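# Stack the 96-well plate from N1 onto K1

## Task

Pick up the 96-well plate sitting in plate nest N1 and put it down on top of the plate already in stack rack K1, seated all the way with its well A1 corner matching the lower plate's A1 corner (A1 is the corner that is cut off). The lower plate has to remain lying flat in K1, and the stack must stay put by itself once the robot lets go. Finish by releasing the plate and moving the gripper away.

## Robot and tools

Robot: one six-joint arm (uf850) on a base that may sit slightly tilted to the table, with a single two-finger parallel gripper. There is only this one arm, so every motion argument is a single row, never one list per arm. The one camera is cam_wrist (672x504 pixels), mounted on the hand. Its calibration is pinhole with K focal length about 623 px and principal point near (337, 251); the pose is derived from joint readings and may be off by roughly half a degree and a few millimetres.

Frames. The scene frame has its origin on the table top straight below the arm base, +z up, and +y to the left when facing along +x. The gripper frame has the fingers pointing along +z and the fingers closing and opening along y. end_effector_position is the point midway between the pads with the fingers shut, roughly 2 cm short of the fingertips; closing pushes the tips about 10 mm further along +z.

The row. Every motion command is one row of 7 numbers, each in [-1, 1], in this order: dx, dy, dz, rx, ry, rz, opening. The first six are an offset, not a pose: they are expressed in the gripper's own axes and measured from the gripper pose printed in the most recent result that shows it (before any such result, and for any second or later call inside the same reply, from wherever the hand is when that call starts). Scale: 1.0 equals 0.6 m for dx, dy, dz and 180 degrees for the rotation; rx, ry, rz form one rotation vector. So 0.1 is 6 cm, and 0.05 in rz is 9 degrees. Opening is absolute: +1 is fully open (84 mm between pads), -1 is shut. An all-zero offset is not a pause; it pulls the hand back to the reference pose.

execute_actions(actions, pictures). actions holds at most one item. An empty list just reports the current state. An item with rows (1 to 15 rows) and steps (1 to 15, default 15, each step 1/30 s) plays one row per step, repeating the final row if steps outnumber rows. Every row refers to the same reference pose; rows do not accumulate. An item with only steps (up to 300) is a wait, counted from the previous result, so your thinking time uses up part of it. pictures (true/false) chooses whether images come back; by default they do. A rejected call moves nothing.

move(target, speed). target is one 7-number row as above (offset from the last shown pose, opening absolute, sent when the move begins). The hand follows a straight path toward it lasting 0.5 to 10 s; anything needing longer halts after 10 s, before the goal. speed is the path's top speed in m/s, 0.002 to 0.5, default 0.25; rotation is capped at twice that in rad/s. The path ignores obstacles, the hand may lag or overshoot the nominal speed (especially near full reach), and it takes the shorter rotation. The result adds a move: line giving the ending (done, off_target, moving, held, fault), any limits (paced = the commanded pose was clipped; held = a safety check stopped some steps, after which motion may jump ahead quickly) and the remaining distance to target.

wait(seconds): 0 to 10 s, nothing new sent. zoom_image(camera, region): camera must be cam_wrist; region is [x0, y0, x1, y1] in pixels from the top-left, no larger than 504 by 504. read_manual(section): only returns licence text for the URDF, moves nothing. finished_scene(scene): pass the number of the scene you are in to end and grade it; irreversible.

Motion limits. Each control step the commanded pose is limited to within 70 mm and 16 degrees of the measured pose. After an action stops, the arm carries on only to that last clipped pose, so large offsets may need several calls; check the reported pose and command the remainder. Position is favoured over orientation when both cannot be met. Joints cap at 3.14 rad/s.

Result lines. The state line gives end_effector_position (m), end_effector_quat_wxyz, and linear and angular velocities in the scene frame; the printed position can be off, more so at long reach. grip_measured is the actual finger opening on the same -1..+1 scale. Joint positions lists the joints from base outward. pose unreachable means the clearance check altered or blocked the command; HELD marks steps where that happened. Hand target appears when the controller is driving toward a specific pose. MOTOR HOT warns of heating from 65 °C; an OVER-TEMPERATURE FAULT at 80 °C brakes the arm until it cools.

Gripping. The plate can only be taken across its width, on the body above the flange; do not drive a pad down onto the flange, where it may jam and not come free on opening. To hold, keep commanding an opening clearly below grip_measured; the bigger the gap, the harder the squeeze (about 24 N per pad). Close gently; a fast close can squeeze hard enough to spring open. Expect occasional brief tugs on the held plate.

Things to avoid. Pushing against something firm builds force while the hand is short of target; zero offsets will not relieve it, backing away will. Fast contacts and targets deep past a surface hit hard. If a joint's contact torque reaches its load limit (waist 53.4, shoulder 53.4, elbow 44.5, forearm roll 24, wrist pitch 16.9, wrist roll 16.9 N m, load included), the arm retreats slightly, stops for 10 s and drops the rest of the call. Never knock or place anything off the table; that ends the scene. Avoid drops, slips and slams, release only once the upper plate is fully seated and aligned, then lift clear.

Each tool is called after "Call:" in YAML: its name, and indented under it one key for each argument.

## Session

Call:
execute_actions:
  actions: []

Scene clock: 0.00 s of 8400.00 s.
end_effector_position=(+0.5782, -0.1074, +0.3195) grip_measured=+1.00 end_effector_quat_wxyz=(+0.202, +0.383, +0.901, -0.018) end_effector_velocity=(-0.001, -0.000, -0.001) end_effector_angular_velocity=(+0.001, +0.001, -0.001)
Joint positions: [-0.77  -0.45  -0.853 -1.623  0.772 -1.111  0.084]
Joint velocities: [ 0.    -0.001  0.001 -0.    -0.     0.    -0.   ]
Motor temperatures (°C, as the motors report them): [17 18 20 23 23 23]
Hand target: +0.578, -0.107, +0.320; +0.202, +0.383, +0.901, -0.018

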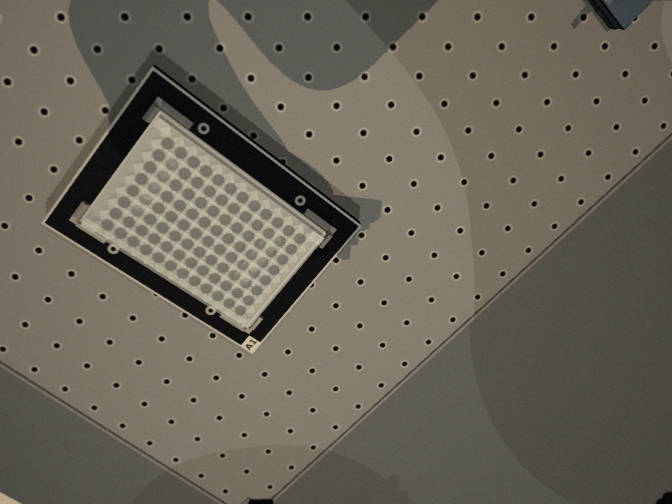

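Call:
move:
  target: [0,0,-0.15,0.040,0.1235,0,1]

Scene clock: 8.90 s of 8400.00 s.
end_effector_position=(+0.5467, -0.0905, +0.4018) grip_measured=+1.00 end_effector_quat_wxyz=(+0.001, +0.391, +0.920, +0.000) end_effector_velocity=(-0.000, -0.000, +0.001) end_effector_angular_velocity=(+0.006, +0.009, -0.001)
Joint positions: [-0.867 -0.474 -1.111 -2.329  1.088 -0.573  0.084]
Joint velocities: [-0.001 -0.005 -0.009 -0.011  0.011  0.008  0.   ]
Motor temperatures (°C, as the motors report them): [17 18 20 23 23 23]
Hand target: +0.547, -0.091, +0.402; +0.001, +0.391, +0.920, +0.000
Off the commanded pose: 0.000 m, 0 deg.
After step 90, 4.53 s passed at rest.
move: done
camera_calibration (this result's frames):
cam_wrist: T_world_to_cam=[[0.729955, 0.682973, 0.0267045, -0.317466], [0.683381, -0.729989, -0.010293, -0.365102], [0.0124641, 0.0257627, -0.99959, 0.53414], [0, 0, 0, 1]] pos_world=[0.474582, -0.0634604, 0.53864]

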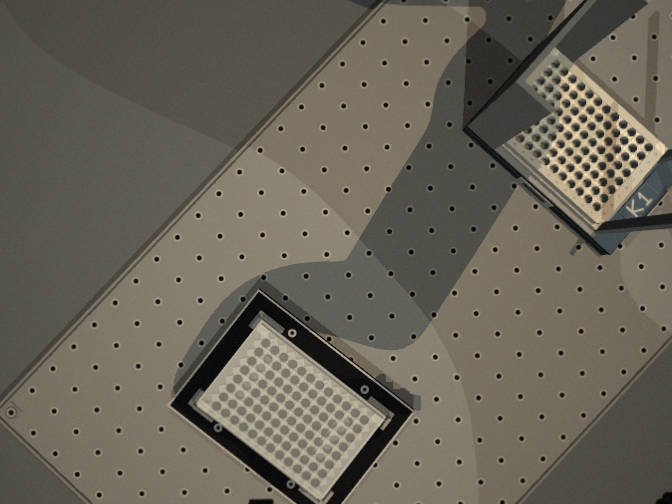

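Call:
move:
  target: [-0.089,-0.0945,0.45,0,0,-0.299,1]

Scene clock: 16.73 s of 8400.00 s.
end_effector_position=(+0.5439, -0.1687, +0.1327) grip_measured=+1.00 end_effector_quat_wxyz=(+0.001, -0.067, +0.998, -0.001) end_effector_velocity=(+0.000, -0.000, -0.002) end_effector_angular_velocity=(+0.000, -0.002, +0.006)
Joint positions: [-0.624 -0.945 -1.177 -1.886  0.789 -1.875  0.084]
Joint velocities: [ 0.001 -0.004 -0.001  0.007 -0.001 -0.012 -0.   ]
Motor temperatures (°C, as the motors report them): [17 18 20 23 23 23]
Hand target: +0.544, -0.169, +0.132; +0.001, -0.067, +0.998, -0.001
Off the commanded pose: 0.001 m, 0 deg.
After step 90, 2.37 s passed at rest.
move: done
camera_calibration (this result's frames):
cam_wrist: T_world_to_cam=[[-0.119637, 0.99252, 0.0243081, 0.259823], [0.992727, 0.119921, -0.0105926, -0.447817], [-0.0134284, 0.0228641, -0.999648, 0.28081], [0, 0, 0, 1]] pos_world=[0.479415, -0.210597, 0.269652]

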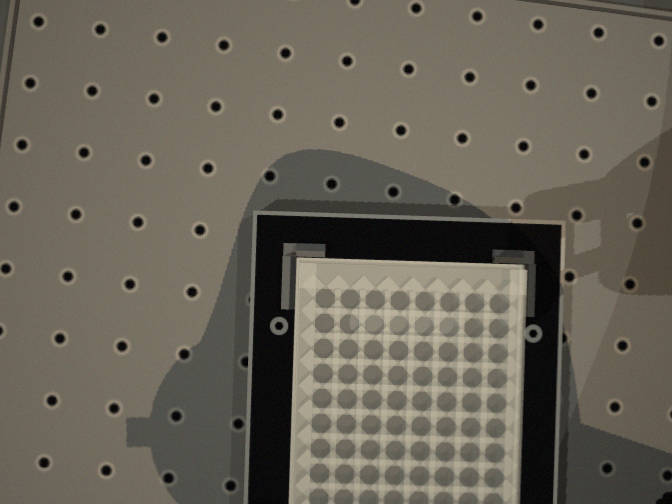

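Call:
move:
  target: [0,-0.01,0.165,0,0,0,1]
  speed: 0.1

Scene clock: 21.80 s of 8400.00 s.
end_effector_position=(+0.5460, -0.1734, +0.0358) grip_measured=+1.00 end_effector_quat_wxyz=(+0.003, -0.067, +0.998, +0.003) end_effector_velocity=(+0.001, -0.001, -0.002) end_effector_angular_velocity=(+0.007, -0.007, -0.003)
Joint positions: [-0.513 -1.114 -1.265 -1.699  0.758 -1.983  0.084]
Joint velocities: [-0.001 -0.008 -0.006  0.008  0.009 -0.005  0.   ]
Motor temperatures (°C, as the motors report them): [17 18 20 23 23 23]
Hand target: +0.545, -0.175, +0.034; +0.001, -0.067, +0.998, -0.001
Off the commanded pose: 0.003 m, 0 deg.
After step 90, 0.67 s passed at rest.
move: done
camera_calibration (this result's frames):
cam_wrist: T_world_to_cam=[[-0.120425, 0.992246, 0.0307367, 0.267235], [0.992673, 0.12067, -0.00622526, -0.450367], [-0.00988598, 0.0297618, -0.999508, 0.183379], [0, 0, 0, 1]] pos_world=[0.481062, -0.216275, 0.172272]

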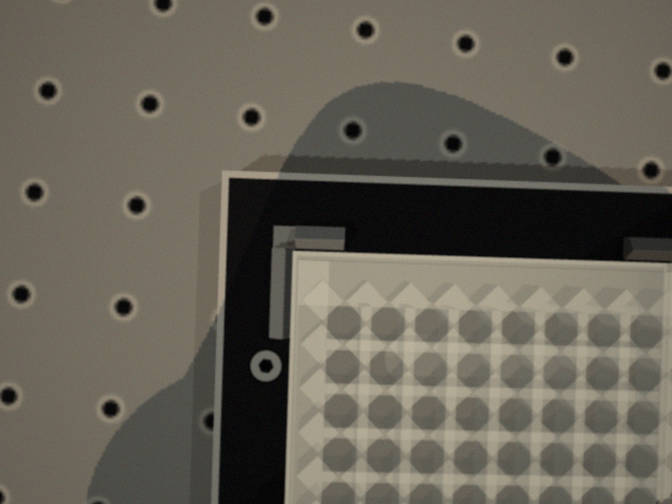

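Call:
move:
  target: [0,0,0,0,0,0,0.4]

Call:
move:
  target: [0,0,-0.25,0,0,0,0.4]

Scene clock: 24.50 s of 8400.00 s.
end_effector_position=(+0.5461, -0.1732, +0.0362) grip_measured=+1.00 end_effector_quat_wxyz=(+0.003, -0.067, +0.998, +0.004) end_effector_velocity=(+0.000, +0.000, +0.000) end_effector_angular_velocity=(+0.000, -0.001, -0.002)
Joint positions: [-0.514 -1.114 -1.265 -1.7    0.761 -1.983  0.084]
Joint velocities: [-0.     0.     0.001  0.001  0.     0.     0.   ]
Motor temperatures (°C, as the motors report them): [17 18 20 23 24 23]
Hand target: +0.546, -0.173, +0.036; +0.003, -0.067, +0.998, +0.003
Off the commanded pose: 0.000 m, 0 deg.
move: done
camera_calibration (this result's frames):
cam_wrist: T_world_to_cam=[[-0.120363, 0.99219, 0.0327242, 0.266947], [0.992689, 0.12059, -0.00506092, -0.450593], [-0.0089676, 0.0318758, -0.999452, 0.183595], [0, 0, 0, 1]] pos_world=[0.481076, -0.216377, 0.172478]

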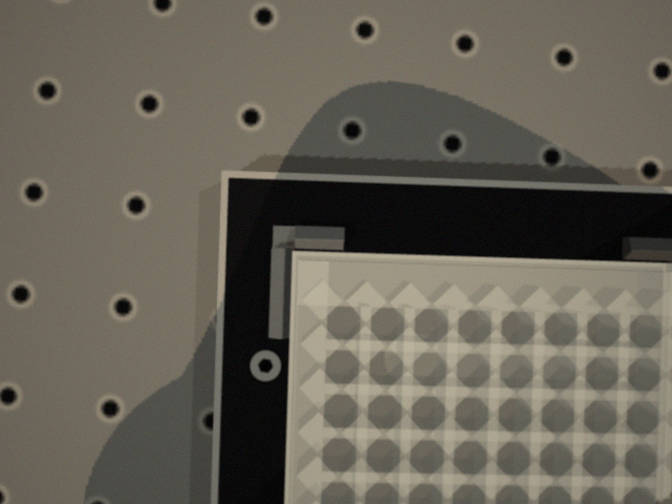

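Scene clock: 25.73 s of 8400.00 s.
end_effector_position=(+0.5450, -0.1742, +0.1857) grip_measured=+0.99 end_effector_quat_wxyz=(+0.003, -0.067, +0.998, +0.004) end_effector_velocity=(+0.001, -0.000, +0.003) end_effector_angular_velocity=(-0.002, -0.000, +0.002)
Joint positions: [-0.695 -0.885 -1.178 -1.998  0.838 -1.809  0.084]
Joint velocities: [-0.002  0.004 -0.    -0.005  0.001  0.003 -0.   ]
Motor temperatures (°C, as the motors report them): [17 18 20 23 24 23]
Hand target: +0.545, -0.174, +0.186; +0.003, -0.067, +0.998, +0.004
Off the commanded pose: 0.001 m, 0 deg.
move: done
camera_calibration (this result's frames):
cam_wrist: T_world_to_cam=[[-0.120301, 0.99219, 0.0329775, 0.262844], [0.992696, 0.120533, -0.00511993, -0.44857], [-0.00905481, 0.0321207, -0.999443, 0.333067], [0, 0, 0, 1]] pos_world=[0.47993, -0.217422, 0.321917]

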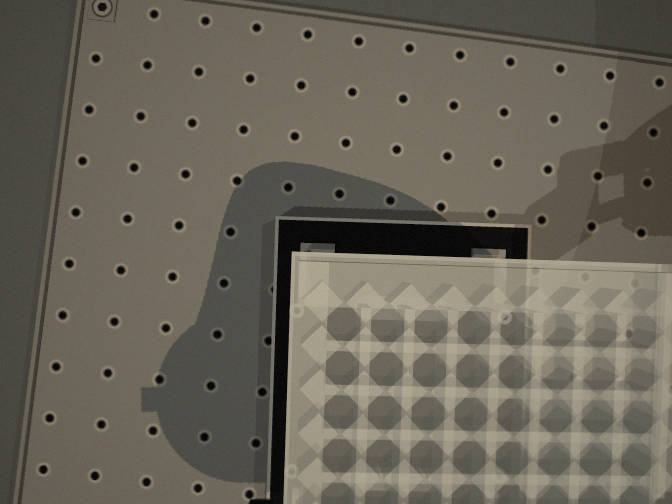

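Call:
move:
  target: [-0.285,0.518,-0.05,0,0,0,0.4]
  speed: 0.2

Scene clock: 32.20 s of 8400.00 s.
end_effector_position=(+0.6710, +0.1560, +0.2189) grip_measured=+0.99 end_effector_quat_wxyz=(+0.003, -0.067, +0.998, +0.004) end_effector_velocity=(+0.001, +0.003, +0.000) end_effector_angular_velocity=(+0.000, +0.000, +0.001)
Joint positions: [-0.261 -0.372 -1.098 -2.049  0.833 -1.165  0.084]
Joint velocities: [ 0.004  0.002 -0.003 -0.003  0.001  0.008 -0.   ]
Motor temperatures (°C, as the motors report them): [17 18 20 23 24 23]
Hand target: +0.671, +0.156, +0.219; +0.003, -0.067, +0.998, +0.004
Off the commanded pose: 0.002 m, 0 deg.
After step 90, 1.13 s passed at rest.
move: done
camera_calibration (this result's frames):
cam_wrist: T_world_to_cam=[[-0.120057, 0.992213, 0.0331647, -0.0509228], [0.992724, 0.120295, -0.00527484, -0.613206], [-0.00922332, 0.0322901, -0.999436, 0.356905], [0, 0, 0, 1]] pos_world=[0.605922, 0.112767, 0.355158]

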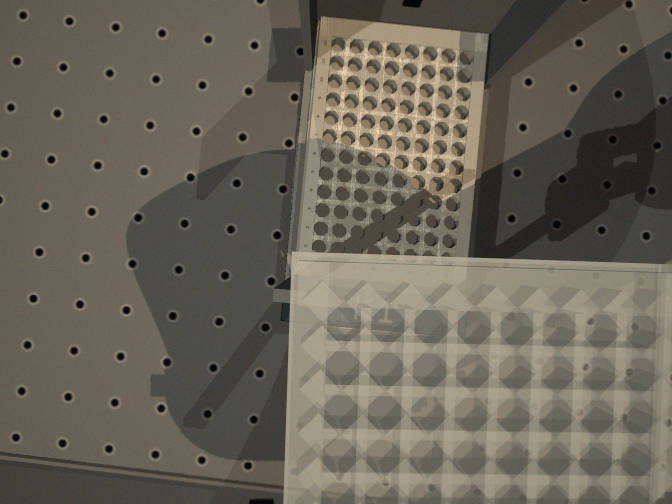

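Call:
zoom_image:
  camera: "cam_wrist"
  region: [250,0,550,290]

Region (250, 0, 550, 290) of cam_wrist's 672x504 image, scaled by 1.680, with more detail than that image has; it fills the top 487 rows of this view, and the rest is white.

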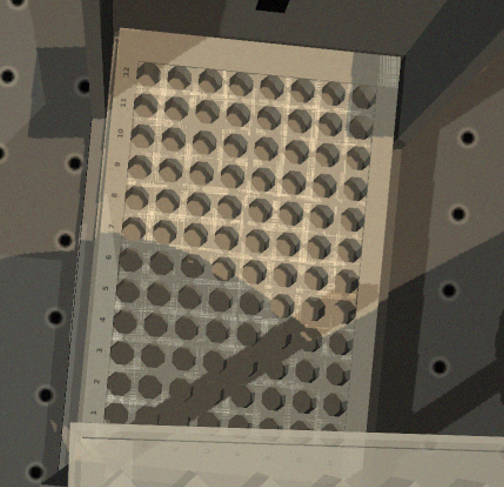

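Call:
move:
  target: [0.1925,-0.011,0.2,0,0,0.026,0.4]
  speed: 0.12

Scene clock: 54.93 s of 8400.00 s.
end_effector_position=(+0.6354, +0.1627, +0.1847) grip_measured=+1.00 end_effector_quat_wxyz=(+0.031, -0.066, +0.997, -0.001) end_effector_velocity=(-0.000, -0.000, -0.000) end_effector_angular_velocity=(+0.000, +0.001, +0.001)
Joint positions: [-0.212 -0.331 -0.947 -1.85   0.734 -1.342  0.084]
Joint velocities: [-0.    -0.     0.    -0.     0.    -0.001  0.   ]
Motor temperatures (°C, as the motors report them): [17 18 20 23 23 23]
Hand target: +0.635, +0.163, +0.185; +0.031, -0.066, +0.997, -0.001
Off the commanded pose: 0.119 m, 6 deg.
TORQUE FAULT: the external load on joint 2 (shoulder) reached its load limit, and the arm stopped for 10 seconds. The arm's remaining commands of this call were not run. Joint 2 (shoulder) moved back by up to 3 degrees. The arm holds there, with its grip as last carried out, and accepts commands again: back off and push less far. The arm stops again, at the same cost, whenever a joint's load reaches its limit.
After step 90, 8.80 s passed at rest.
move: fault
camera_calibration (this result's frames):
cam_wrist: T_world_to_cam=[[-0.119853, 0.992562, 0.021332, -0.0587592], [0.991682, 0.118676, 0.0498327, -0.58814], [0.0469305, 0.0271271, -0.99853, 0.287222], [0, 0, 0, 1]] pos_world=[0.562726, 0.120329, 0.317362]

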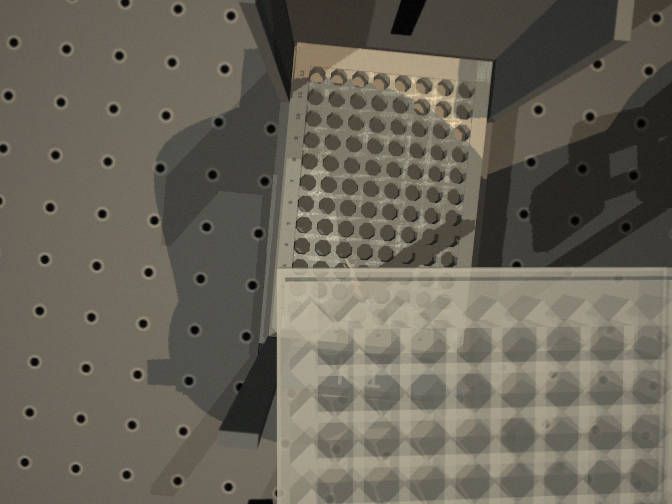

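Call:
move:
  target: [0,0,-0.12,0,0,0,0.4]
  speed: 0.1

Scene clock: 58.93 s of 8400.00 s.
end_effector_position=(+0.6308, +0.1625, +0.2561) grip_measured=+1.00 end_effector_quat_wxyz=(+0.031, -0.066, +0.997, -0.000) end_effector_velocity=(-0.000, +0.000, +0.003) end_effector_angular_velocity=(+0.000, +0.001, +0.000)
Joint positions: [-0.309 -0.218 -0.936 -2.002  0.826 -1.235  0.084]
Joint velocities: [-0.004  0.004 -0.001 -0.006  0.005  0.004  0.   ]
Motor temperatures (°C, as the motors report them): [17 18 20 23 23 23]
Hand target: +0.631, +0.163, +0.256; +0.031, -0.066, +0.997, -0.000
Off the commanded pose: 0.001 m, 0 deg.
move: done
camera_calibration (this result's frames):
cam_wrist: T_world_to_cam=[[-0.119804, 0.992565, 0.0214877, -0.0607205], [0.991693, 0.118622, 0.0497376, -0.587127], [0.0468189, 0.0272679, -0.998531, 0.358713], [0, 0, 0, 1]] pos_world=[0.55818, 0.120134, 0.388693]

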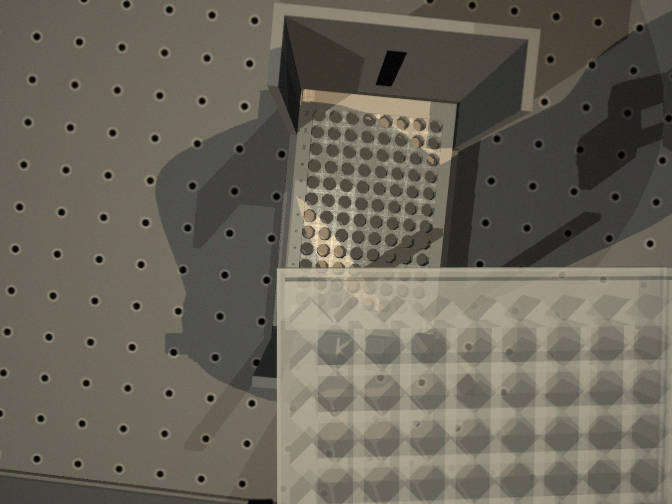

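Call:
move:
  target: [0.13,-0.028,0,0,0.0197,0.028,0.4]
  speed: 0.1

Scene clock: 63.37 s of 8400.00 s.
end_effector_position=(+0.5562, +0.1355, +0.2513) grip_measured=+1.00 end_effector_quat_wxyz=(+0.000, -0.023, +1.000, -0.001) end_effector_velocity=(-0.003, -0.001, -0.000) end_effector_angular_velocity=(-0.000, +0.002, -0.003)
Joint positions: [-0.365 -0.166 -0.775 -2.022  0.831 -1.248  0.084]
Joint velocities: [-0.002  0.001  0.005 -0.001 -0.    -0.001  0.   ]
Motor temperatures (°C, as the motors report them): [17 18 20 23 23 23]
Hand target: +0.556, +0.135, +0.251; +0.000, -0.022, +1.000, -0.001
Off the commanded pose: 0.000 m, 0 deg.
After step 90, 0.17 s passed at rest.
move: done
camera_calibration (this result's frames):
cam_wrist: T_world_to_cam=[[-0.0309283, 0.999251, 0.0232607, -0.0935252], [0.999446, 0.0312043, -0.0115981, -0.486763], [-0.0123152, 0.0228891, -0.999662, 0.391924], [0, 0, 0, 1]] pos_world=[0.488428, 0.0996735, 0.388322]

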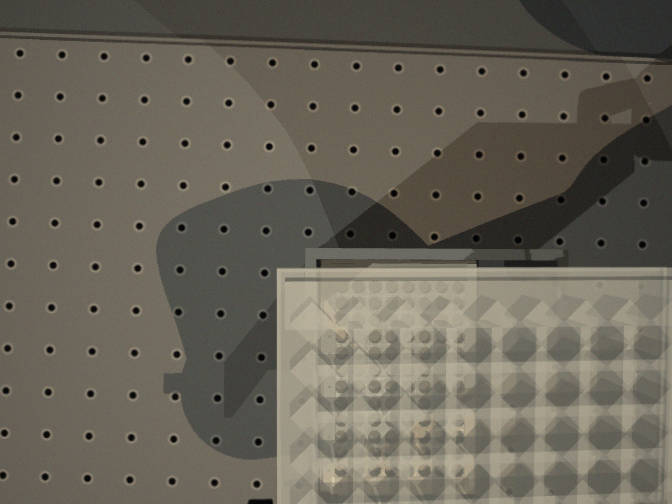

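Call:
move:
  target: [0,0,0.25,0,0,0,0.4]
  speed: 0.06

Scene clock: 70.57 s of 8400.00 s.
end_effector_position=(+0.5565, +0.1351, +0.1019) grip_measured=+1.00 end_effector_quat_wxyz=(+0.000, -0.023, +1.000, -0.001) end_effector_velocity=(+0.000, +0.000, -0.002) end_effector_angular_velocity=(+0.001, -0.001, +0.001)
Joint positions: [-0.148 -0.438 -0.81  -1.61   0.673 -1.546  0.084]
Joint velocities: [ 0.003 -0.004 -0.002  0.007 -0.    -0.005  0.   ]
Motor temperatures (°C, as the motors report them): [17 18 20 23 23 23]
Hand target: +0.556, +0.135, +0.102; +0.000, -0.023, +1.000, -0.001
Off the commanded pose: 0.001 m, 0 deg.
After step 90, 1.30 s passed at rest.
move: done
camera_calibration (this result's frames):
cam_wrist: T_world_to_cam=[[-0.0309028, 0.999256, 0.0230543, -0.0895672], [0.999446, 0.0311774, -0.0116481, -0.488719], [-0.0123582, 0.0226815, -0.999666, 0.242693], [0, 0, 0, 1]] pos_world=[0.488679, 0.099233, 0.238984]

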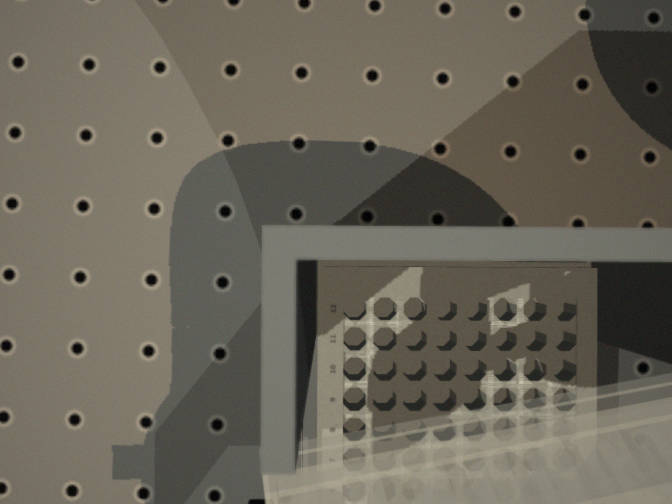

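Call:
move:
  target: [0,0.006,0.06,0,0,0,0.2]
  speed: 0.03

Scene clock: 73.93 s of 8400.00 s.
end_effector_position=(+0.5580, +0.1352, +0.0712) grip_measured=+1.00 end_effector_quat_wxyz=(+0.004, -0.024, +1.000, -0.002) end_effector_velocity=(+0.003, -0.001, -0.001) end_effector_angular_velocity=(-0.002, -0.006, +0.013)
Joint positions: [-0.106 -0.501 -0.834 -1.51   0.657 -1.621  0.084]
Joint velocities: [ 0.001 -0.005 -0.006  0.009 -0.002 -0.018  0.   ]
Motor temperatures (°C, as the motors report them): [17 18 20 23 23 23]
Hand target: +0.556, +0.139, +0.066; +0.000, -0.023, +1.000, -0.001
Off the commanded pose: 0.006 m, 0 deg.
move: off_target
camera_calibration (this result's frames):
cam_wrist: T_world_to_cam=[[-0.0341129, 0.999199, 0.0209253, -0.0870508], [0.999401, 0.0342283, -0.00518203, -0.491401], [-0.00589412, 0.020736, -0.999768, 0.208692], [0, 0, 0, 1]] pos_world=[0.489367, 0.0994735, 0.207919]

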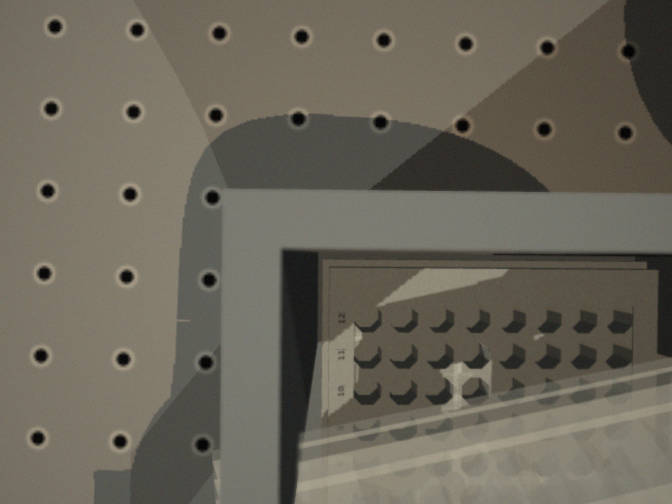

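Call:
move:
  target: [0,0,-0.3,0,0,0,1]
  speed: 0.08

Scene clock: 78.70 s of 8400.00 s.
end_effector_position=(+0.5564, +0.1361, +0.2505) grip_measured=+1.00 end_effector_quat_wxyz=(+0.004, -0.024, +1.000, -0.002) end_effector_velocity=(+0.000, +0.000, +0.002) end_effector_angular_velocity=(-0.000, -0.000, +0.001)
Joint positions: [-0.363 -0.163 -0.77  -2.012  0.825 -1.257  0.084]
Joint velocities: [-0.003  0.003 -0.001 -0.006  0.004  0.004  0.   ]
Motor temperatures (°C, as the motors report them): [17 18 20 23 23 23]
Hand target: +0.556, +0.136, +0.251; +0.004, -0.024, +1.000, -0.002
Off the commanded pose: 0.001 m, 0 deg.
move: done
camera_calibration (this result's frames):
cam_wrist: T_world_to_cam=[[-0.0340992, 0.999193, 0.0212077, -0.0918318], [0.999401, 0.0342176, -0.00524338, -0.488961], [-0.00596483, 0.0210162, -0.999761, 0.387869], [0, 0, 0, 1]] pos_world=[0.48785, 0.100337, 0.38716]

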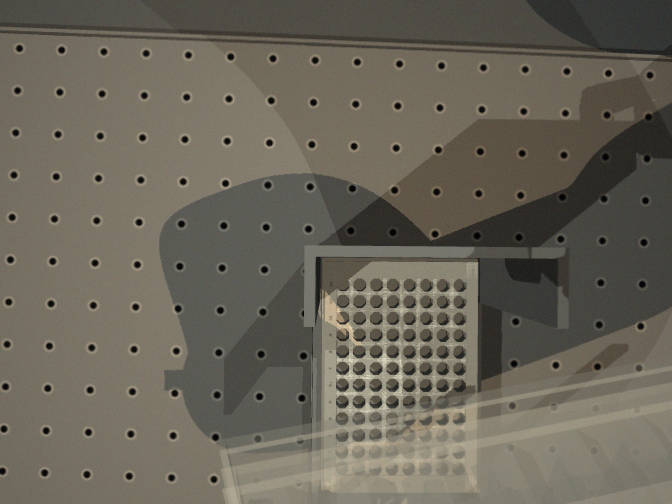

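Call:
move:
  target: [0,-0.3,0.2,0,0,0,1]
  speed: 0.1

Scene clock: 84.20 s of 8400.00 s.
end_effector_position=(+0.5668, -0.0436, +0.1319) grip_measured=+1.00 end_effector_quat_wxyz=(+0.004, -0.024, +1.000, -0.002) end_effector_velocity=(+0.000, -0.002, -0.002) end_effector_angular_velocity=(+0.000, +0.000, -0.001)
Joint positions: [-0.457 -0.711 -0.998 -1.783  0.76  -1.702  0.084]
Joint velocities: [-0.001 -0.007 -0.005  0.002 -0.    -0.003  0.   ]
Motor temperatures (°C, as the motors report them): [17 18 20 23 23 23]
Hand target: +0.567, -0.044, +0.132; +0.004, -0.024, +1.000, -0.002
Off the commanded pose: 0.001 m, 0 deg.
move: done
camera_calibration (this result's frames):
cam_wrist: T_world_to_cam=[[-0.0342175, 0.999193, 0.0210162, 0.0907235], [0.999397, 0.0343317, -0.00509623, -0.493853], [-0.00581364, 0.0208291, -0.999766, 0.273092], [0, 0, 0, 1]] pos_world=[0.498247, -0.0793837, 0.268605]

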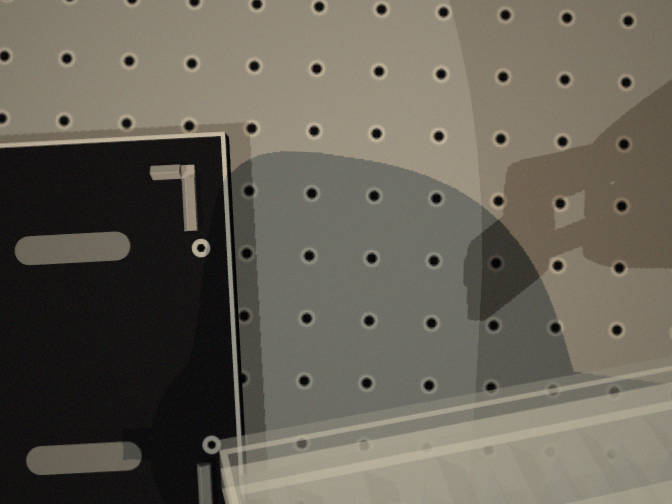

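Too near the nest; shift toward +y and lower.

Call:
move:
  target: [0,0.08,0.14,0,0,0,1]
  speed: 0.04

Scene clock: 124.37 s of 8400.00 s.
end_effector_position=(+0.5651, +0.0037, +0.0481) grip_measured=+1.00 end_effector_quat_wxyz=(+0.004, -0.024, +1.000, -0.002) end_effector_velocity=(-0.000, +0.001, -0.002) end_effector_angular_velocity=(+0.000, -0.001, -0.001)
Joint positions: [-0.283 -0.773 -0.989 -1.54   0.71  -1.801  0.084]
Joint velocities: [ 0.003 -0.002 -0.     0.006 -0.    -0.002  0.   ]
Motor temperatures (°C, as the motors report them): [17 18 20 23 23 23]
Hand target: +0.565, +0.004, +0.048; +0.004, -0.024, +1.000, -0.002
Off the commanded pose: 0.000 m, 0 deg.
After step 90, 34.37 s passed at rest.
move: done
camera_calibration (this result's frames):
cam_wrist: T_world_to_cam=[[-0.0341889, 0.999197, 0.0209016, 0.0451438], [0.999398, 0.034303, -0.00512199, -0.494115], [-0.00583486, 0.0207139, -0.999768, 0.188257], [0, 0, 0, 1]] pos_world=[0.49646, -0.0320575, 0.184739]

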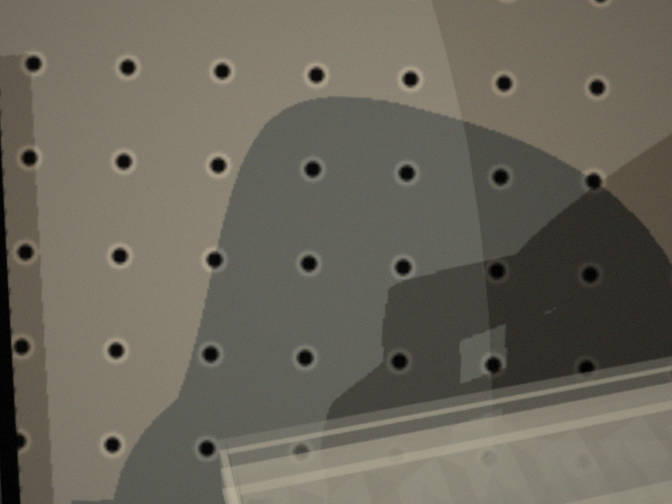

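Call:
move:
  target: [0,0,0.03,0,0,0,1]
  speed: 0.02

Scene clock: 127.07 s of 8400.00 s.
end_effector_position=(+0.5652, +0.0036, +0.0303) grip_measured=+1.00 end_effector_quat_wxyz=(+0.004, -0.024, +1.000, -0.002) end_effector_velocity=(-0.000, -0.000, -0.002) end_effector_angular_velocity=(+0.001, +0.000, +0.000)
Joint positions: [-0.26  -0.807 -1.008 -1.5    0.706 -1.825  0.084]
Joint velocities: [ 0.002 -0.004 -0.002  0.004  0.    -0.003  0.   ]
Motor temperatures (°C, as the motors report them): [17 18 20 23 23 23]
Hand target: +0.565, +0.004, +0.030; +0.004, -0.024, +1.000, -0.002
Off the commanded pose: 0.000 m, 0 deg.
move: done
camera_calibration (this result's frames):
cam_wrist: T_world_to_cam=[[-0.0341828, 0.999198, 0.0208486, 0.0456075], [0.999398, 0.0342982, -0.00520187, -0.49434], [-0.00591277, 0.0206582, -0.999769, 0.170517], [0, 0, 0, 1]] pos_world=[0.49661, -0.0321385, 0.166955]

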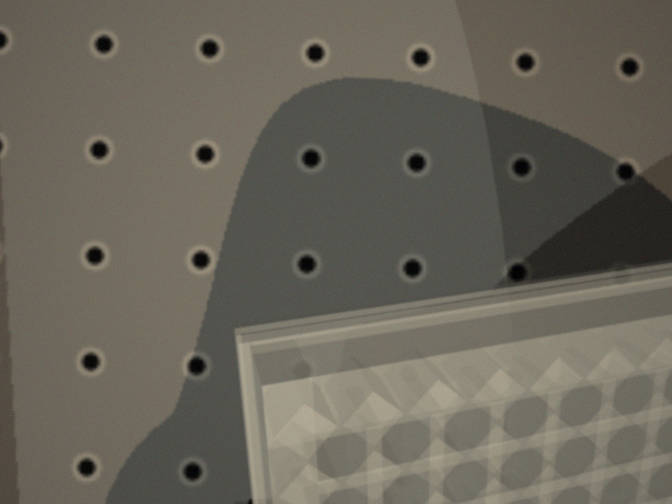

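Call:
move:
  target: [0,0,0.025,0,0,0,1]
  speed: 0.02

Call:
move:
  target: [0,0,-0.12,0,0,0,1]
  speed: 0.05

Scene clock: 130.40 s of 8400.00 s.
end_effector_position=(+0.5661, +0.0032, +0.0217) grip_measured=+1.00 end_effector_quat_wxyz=(+0.006, -0.025, +1.000, -0.001) end_effector_velocity=(-0.000, -0.000, -0.000) end_effector_angular_velocity=(+0.001, -0.002, +0.000)
Joint positions: [-0.251 -0.825 -1.018 -1.475  0.709 -1.844  0.084]
Joint velocities: [-0.    -0.     0.001  0.004  0.001 -0.004  0.   ]
Motor temperatures (°C, as the motors report them): [17 18 20 23 23 23]
Hand target: +0.565, +0.004, +0.015; +0.004, -0.024, +1.000, -0.002
Off the commanded pose: 0.006 m, 0 deg.
move: off_target
camera_calibration (this result's frames):
cam_wrist: T_world_to_cam=[[-0.0351994, 0.999092, 0.0240171, 0.0467127], [0.99938, 0.0352168, -0.00030086, -0.4954], [-0.00114639, 0.0239916, -0.999712, 0.159227], [0, 0, 0, 1]] pos_world=[0.496919, -0.0330441, 0.15791]

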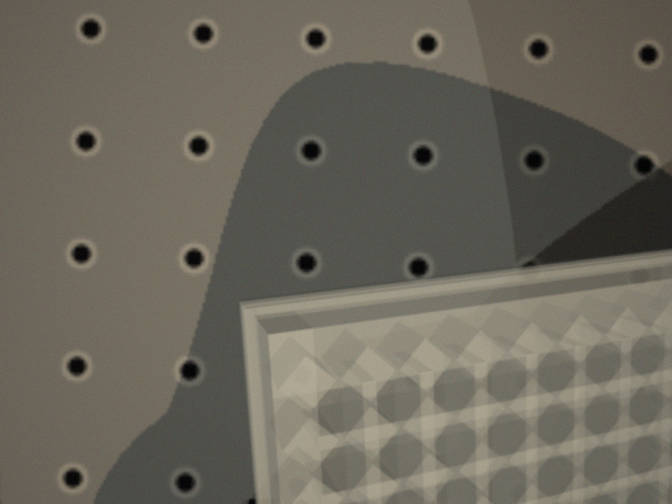

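Scene clock: 132.20 s of 8400.00 s.
end_effector_position=(+0.5651, +0.0034, +0.0932) grip_measured=+1.00 end_effector_quat_wxyz=(+0.006, -0.025, +1.000, -0.001) end_effector_velocity=(-0.000, +0.000, +0.002) end_effector_angular_velocity=(+0.002, +0.000, -0.001)
Joint positions: [-0.344 -0.69  -0.95  -1.642  0.729 -1.742  0.084]
Joint velocities: [-0.003  0.004  0.002 -0.006  0.003  0.005  0.   ]
Motor temperatures (°C, as the motors report them): [17 18 20 23 23 23]
Hand target: +0.565, +0.003, +0.094; +0.006, -0.025, +1.000, -0.001
Off the commanded pose: 0.000 m, 0 deg.
move: done
camera_calibration (this result's frames):
cam_wrist: T_world_to_cam=[[-0.0351724, 0.99909, 0.0241057, 0.0447997], [0.999381, 0.0351906, -0.000328579, -0.494369], [-0.00117658, 0.0240793, -0.999709, 0.230769], [0, 0, 0, 1]] pos_world=[0.49591, -0.0329186, 0.22946]

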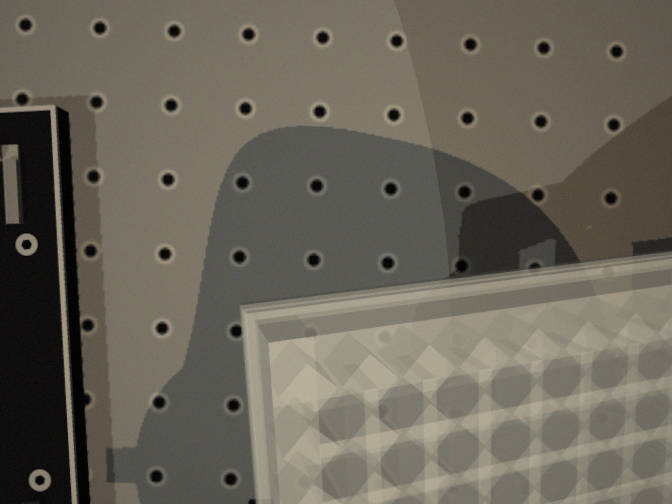

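Call:
move:
  target: [0,0,0.125,0,0,0,1]
  speed: 0.05

Call:
move:
  target: [0,0,0.005,0,0,-0.05,1]
  speed: 0.03

Scene clock: 136.83 s of 8400.00 s.
end_effector_position=(+0.5664, +0.0032, +0.0220) grip_measured=+1.00 end_effector_quat_wxyz=(+0.007, -0.024, +1.000, +0.000) end_effector_velocity=(+0.002, -0.001, +0.000) end_effector_angular_velocity=(+0.003, -0.008, +0.001)
Joint positions: [-0.253 -0.826 -1.018 -1.472  0.712 -1.847  0.084]
Joint velocities: [-0.003 -0.002 -0.003  0.009  0.005 -0.01   0.   ]
Motor temperatures (°C, as the motors report them): [17 18 20 23 23 23]
Hand target: +0.566, +0.003, +0.018; +0.006, -0.025, +1.000, -0.001
Off the commanded pose: 0.004 m, 0 deg.
move: off_target
camera_calibration (this result's frames):
cam_wrist: T_world_to_cam=[[-0.0349013, 0.999045, 0.0262794, 0.046579], [0.999389, 0.034847, 0.00252097, -0.495756], [0.0016028, 0.0263513, -0.999651, 0.157964], [0, 0, 0, 1]] pos_world=[0.496826, -0.0334215, 0.157934]

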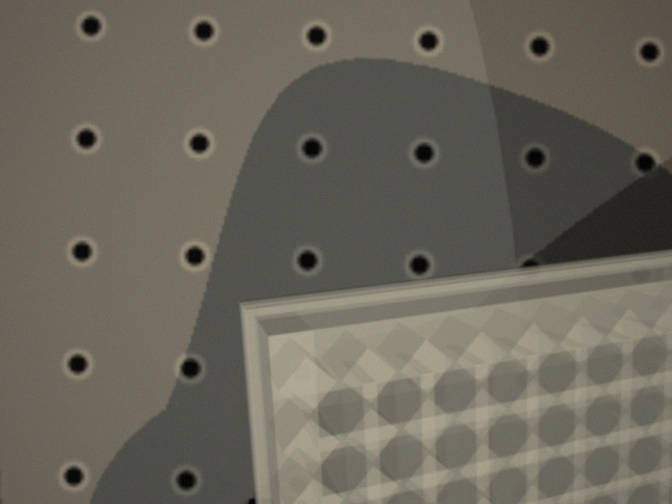

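Scene clock: 139.67 s of 8400.00 s.
end_effector_position=(+0.5707, +0.0034, +0.0221) grip_measured=+1.00 end_effector_quat_wxyz=(+0.011, -0.102, +0.995, -0.001) end_effector_velocity=(+0.000, -0.000, -0.000) end_effector_angular_velocity=(+0.001, -0.001, +0.011)
Joint positions: [-0.252 -0.826 -1.024 -1.466  0.713 -2.003  0.084]
Joint velocities: [-0.    -0.001 -0.001  0.002  0.001 -0.012  0.   ]
Motor temperatures (°C, as the motors report them): [17 18 20 23 23 23]
Hand target: +0.566, +0.003, +0.019; +0.007, -0.103, +0.995, -0.000
Off the commanded pose: 0.005 m, 0 deg.
move: off_target
camera_calibration (this result's frames):
cam_wrist: T_world_to_cam=[[-0.188972, 0.981736, 0.0220159, 0.134605], [0.981968, 0.188798, 0.00974609, -0.490813], [0.00541153, 0.0234606, -0.99971, 0.155897], [0, 0, 0, 1]] pos_world=[0.506555, -0.0431402, 0.157672]

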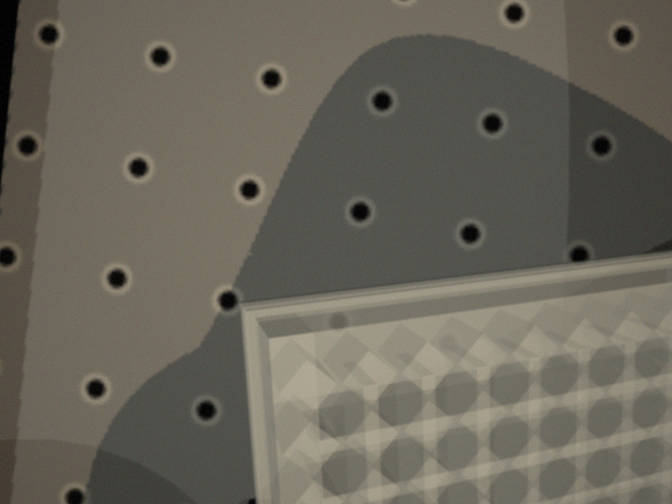

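Call:
move:
  target: [0,0,-0.012,0,0,0,-0.5]
  speed: 0.03

Call:
move:
  target: [0,0,-0.05,0,0,0,1]
  speed: 0.03

Scene clock: 142.70 s of 8400.00 s.
end_effector_position=(+0.5703, +0.0033, +0.0290) grip_measured=+0.97 end_effector_quat_wxyz=(+0.011, -0.102, +0.995, -0.001) end_effector_velocity=(+0.001, +0.001, +0.001) end_effector_angular_velocity=(+0.003, -0.003, -0.001)
Joint positions: [-0.261 -0.813 -1.015 -1.481  0.714 -1.994  0.083]
Joint velocities: [-0.002  0.002 -0.    -0.001  0.004  0.002  0.   ]
Motor temperatures (°C, as the motors report them): [17 18 20 23 24 23]
Hand target: +0.571, +0.003, +0.029; +0.011, -0.102, +0.995, -0.001
Off the commanded pose: 0.000 m, 0 deg.
move: done
camera_calibration (this result's frames):
cam_wrist: T_world_to_cam=[[-0.188921, 0.981749, 0.0218472, 0.134419], [0.98198, 0.188761, 0.00919382, -0.490411], [0.00490214, 0.0231904, -0.999719, 0.163138], [0, 0, 0, 1]] pos_world=[0.506168, -0.0431784, 0.164665]

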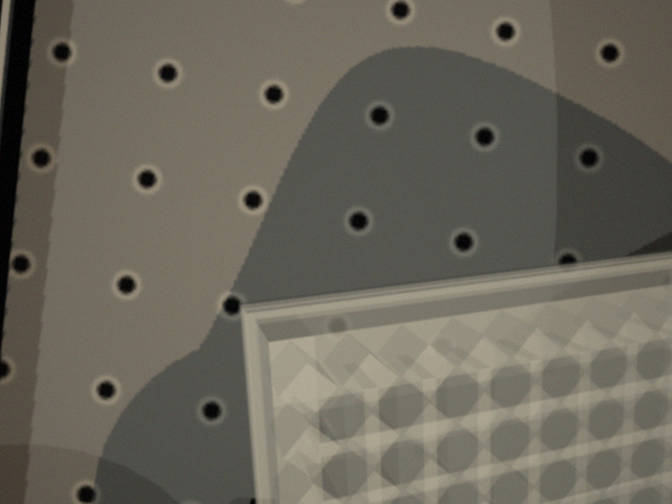

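Scene clock: 144.03 s of 8400.00 s.
end_effector_position=(+0.5696, +0.0033, +0.0587) grip_measured=+1.00 end_effector_quat_wxyz=(+0.011, -0.102, +0.995, -0.001) end_effector_velocity=(-0.001, -0.000, +0.002) end_effector_angular_velocity=(-0.000, +0.001, -0.001)
Joint positions: [-0.299 -0.756 -0.984 -1.548  0.721 -1.955  0.084]
Joint velocities: [-0.002  0.003  0.002 -0.005  0.     0.003  0.   ]
Motor temperatures (°C, as the motors report them): [17 18 20 23 24 23]
Hand target: +0.570, +0.003, +0.059; +0.011, -0.102, +0.995, -0.001
Off the commanded pose: 0.000 m, 0 deg.
move: done
camera_calibration (this result's frames):
cam_wrist: T_world_to_cam=[[-0.188908, 0.981751, 0.0218844, 0.133614], [0.981983, 0.188748, 0.00918479, -0.489979], [0.00488653, 0.0232252, -0.999718, 0.192842], [0, 0, 0, 1]] pos_world=[0.505449, -0.043172, 0.194364]

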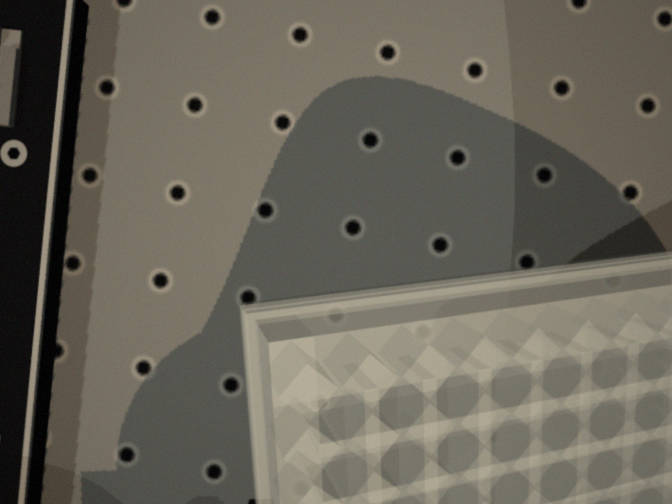

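Call:
move:
  target: [0,0,-0.32,0,0,0,1]
  speed: 0.15

Call:
move:
  target: [-0.023,0.227,0,0,0,0.089,1]
  speed: 0.15

Call:
move:
  target: [0,0,0.27,0,0,0,1]
  speed: 0.06

Scene clock: 155.03 s of 8400.00 s.
end_effector_position=(+0.5652, +0.0034, +0.2500) grip_measured=+1.00 end_effector_quat_wxyz=(+0.011, -0.102, +0.995, -0.001) end_effector_velocity=(+0.001, -0.000, +0.003) end_effector_angular_velocity=(-0.002, -0.001, +0.001)
Joint positions: [-0.558 -0.434 -0.905 -2.011  0.859 -1.649  0.084]
Joint velocities: [-0.003  0.004 -0.001 -0.005  0.001  0.004  0.   ]
Motor temperatures (°C, as the motors report them): [17 18 20 23 24 23]
Hand target: +0.565, +0.003, +0.250; +0.011, -0.102, +0.995, -0.001
Off the commanded pose: 0.001 m, 0 deg.
After step 90, 6.17 s passed at rest.
move: done
camera_calibration (this result's frames):
cam_wrist: T_world_to_cam=[[-0.188871, 0.981751, 0.022191, 0.128425], [0.98199, 0.188709, 0.00917922, -0.487428], [0.00482407, 0.023525, -0.999712, 0.384067], [0, 0, 0, 1]] pos_world=[0.501052, -0.0431347, 0.385581]

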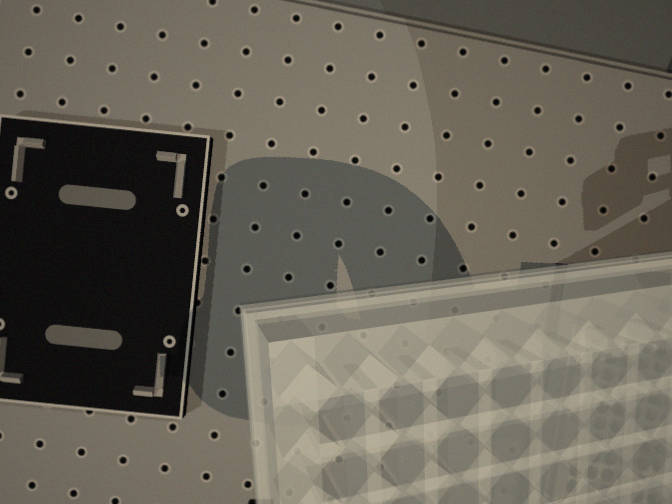

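Scene clock: 156.50 s of 8400.00 s.
end_effector_position=(+0.5505, +0.1389, +0.2496) grip_measured=+1.00 end_effector_quat_wxyz=(+0.011, +0.038, +0.999, +0.001) end_effector_velocity=(-0.000, +0.003, +0.000) end_effector_angular_velocity=(-0.000, +0.001, -0.004)
Joint positions: [-0.363 -0.146 -0.743 -1.982  0.82  -1.161  0.084]
Joint velocities: [ 0.004  0.006  0.001 -0.004 -0.     0.013  0.   ]
Motor temperatures (°C, as the motors report them): [17 18 20 23 24 23]
Hand target: +0.551, +0.139, +0.250; +0.011, +0.038, +0.999, +0.001
Off the commanded pose: 0.001 m, 0 deg.
move: done
camera_calibration (this result's frames):
cam_wrist: T_world_to_cam=[[0.0890118, 0.995626, 0.0284022, -0.163836], [0.99596, -0.0893076, 0.00931925, -0.467744], [0.011815, 0.0274579, -0.999553, 0.376138], [0, 0, 0, 1]] pos_world=[0.475994, 0.111018, 0.384983]

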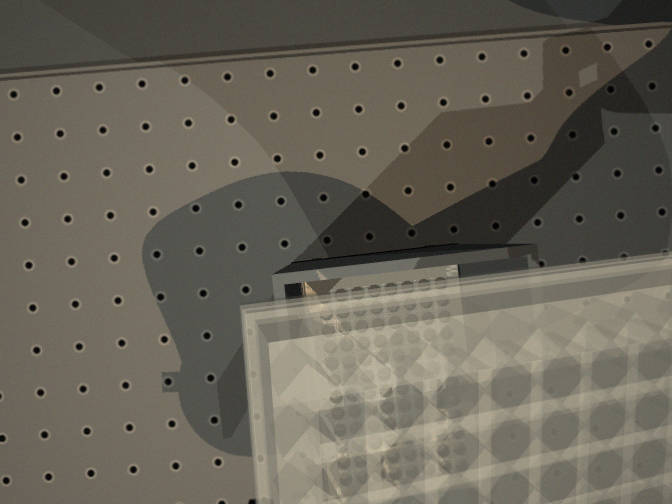

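Scene clock: 159.60 s of 8400.00 s.
end_effector_position=(+0.5542, +0.1389, +0.0883) grip_measured=+1.00 end_effector_quat_wxyz=(+0.011, +0.038, +0.999, +0.001) end_effector_velocity=(+0.000, +0.000, -0.002) end_effector_angular_velocity=(+0.002, -0.001, +0.000)
Joint positions: [-0.124 -0.454 -0.799 -1.518  0.667 -1.496  0.084]
Joint velocities: [ 0.003 -0.004 -0.002  0.007  0.001 -0.005  0.   ]
Motor temperatures (°C, as the motors report them): [17 18 20 23 24 23]
Hand target: +0.554, +0.139, +0.088; +0.011, +0.038, +0.999, +0.001
Off the commanded pose: 0.001 m, 0 deg.
move: done
camera_calibration (this result's frames):
cam_wrist: T_world_to_cam=[[0.0890271, 0.995632, 0.0281278, -0.159564], [0.995959, -0.0893198, 0.00932328, -0.469907], [0.0117949, 0.0271841, -0.999561, 0.214963], [0, 0, 0, 1]] pos_world=[0.479678, 0.111051, 0.223738]

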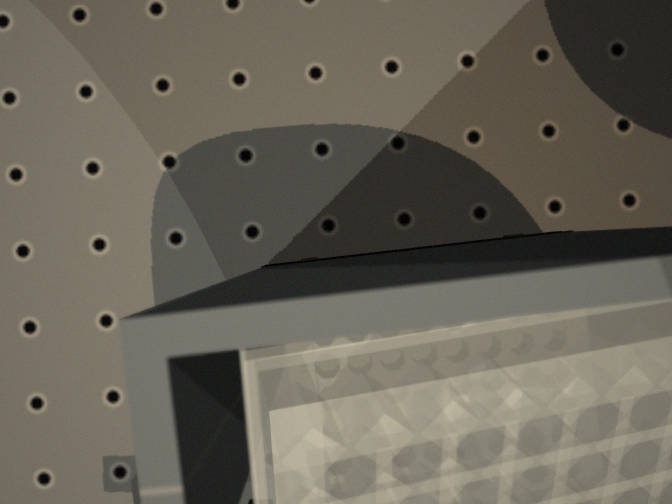

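Call:
move:
  target: [0,0,0.05,0,0,0,1]
  speed: 0.02

Scene clock: 162.80 s of 8400.00 s.
end_effector_position=(+0.5550, +0.1391, +0.0586) grip_measured=+1.00 end_effector_quat_wxyz=(+0.011, +0.038, +0.999, +0.001) end_effector_velocity=(+0.000, -0.001, -0.002) end_effector_angular_velocity=(-0.003, -0.001, +0.001)
Joint positions: [-0.084 -0.518 -0.827 -1.433  0.658 -1.556  0.084]
Joint velocities: [ 0.002 -0.004 -0.002  0.006 -0.003 -0.005  0.   ]
Motor temperatures (°C, as the motors report them): [17 18 20 23 24 23]
Hand target: +0.555, +0.139, +0.058; +0.011, +0.038, +0.999, +0.001
Off the commanded pose: 0.000 m, 0 deg.
move: done
camera_calibration (this result's frames):
cam_wrist: T_world_to_cam=[[0.0889235, 0.995627, 0.0286097, -0.15897], [0.995967, -0.0892251, 0.00944445, -0.470456], [0.0119559, 0.0276545, -0.999546, 0.185109], [0, 0, 0, 1]] pos_world=[0.480482, 0.111179, 0.194016]

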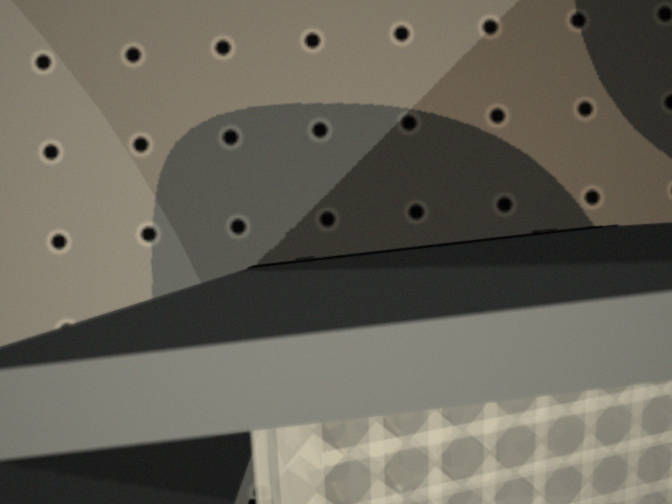

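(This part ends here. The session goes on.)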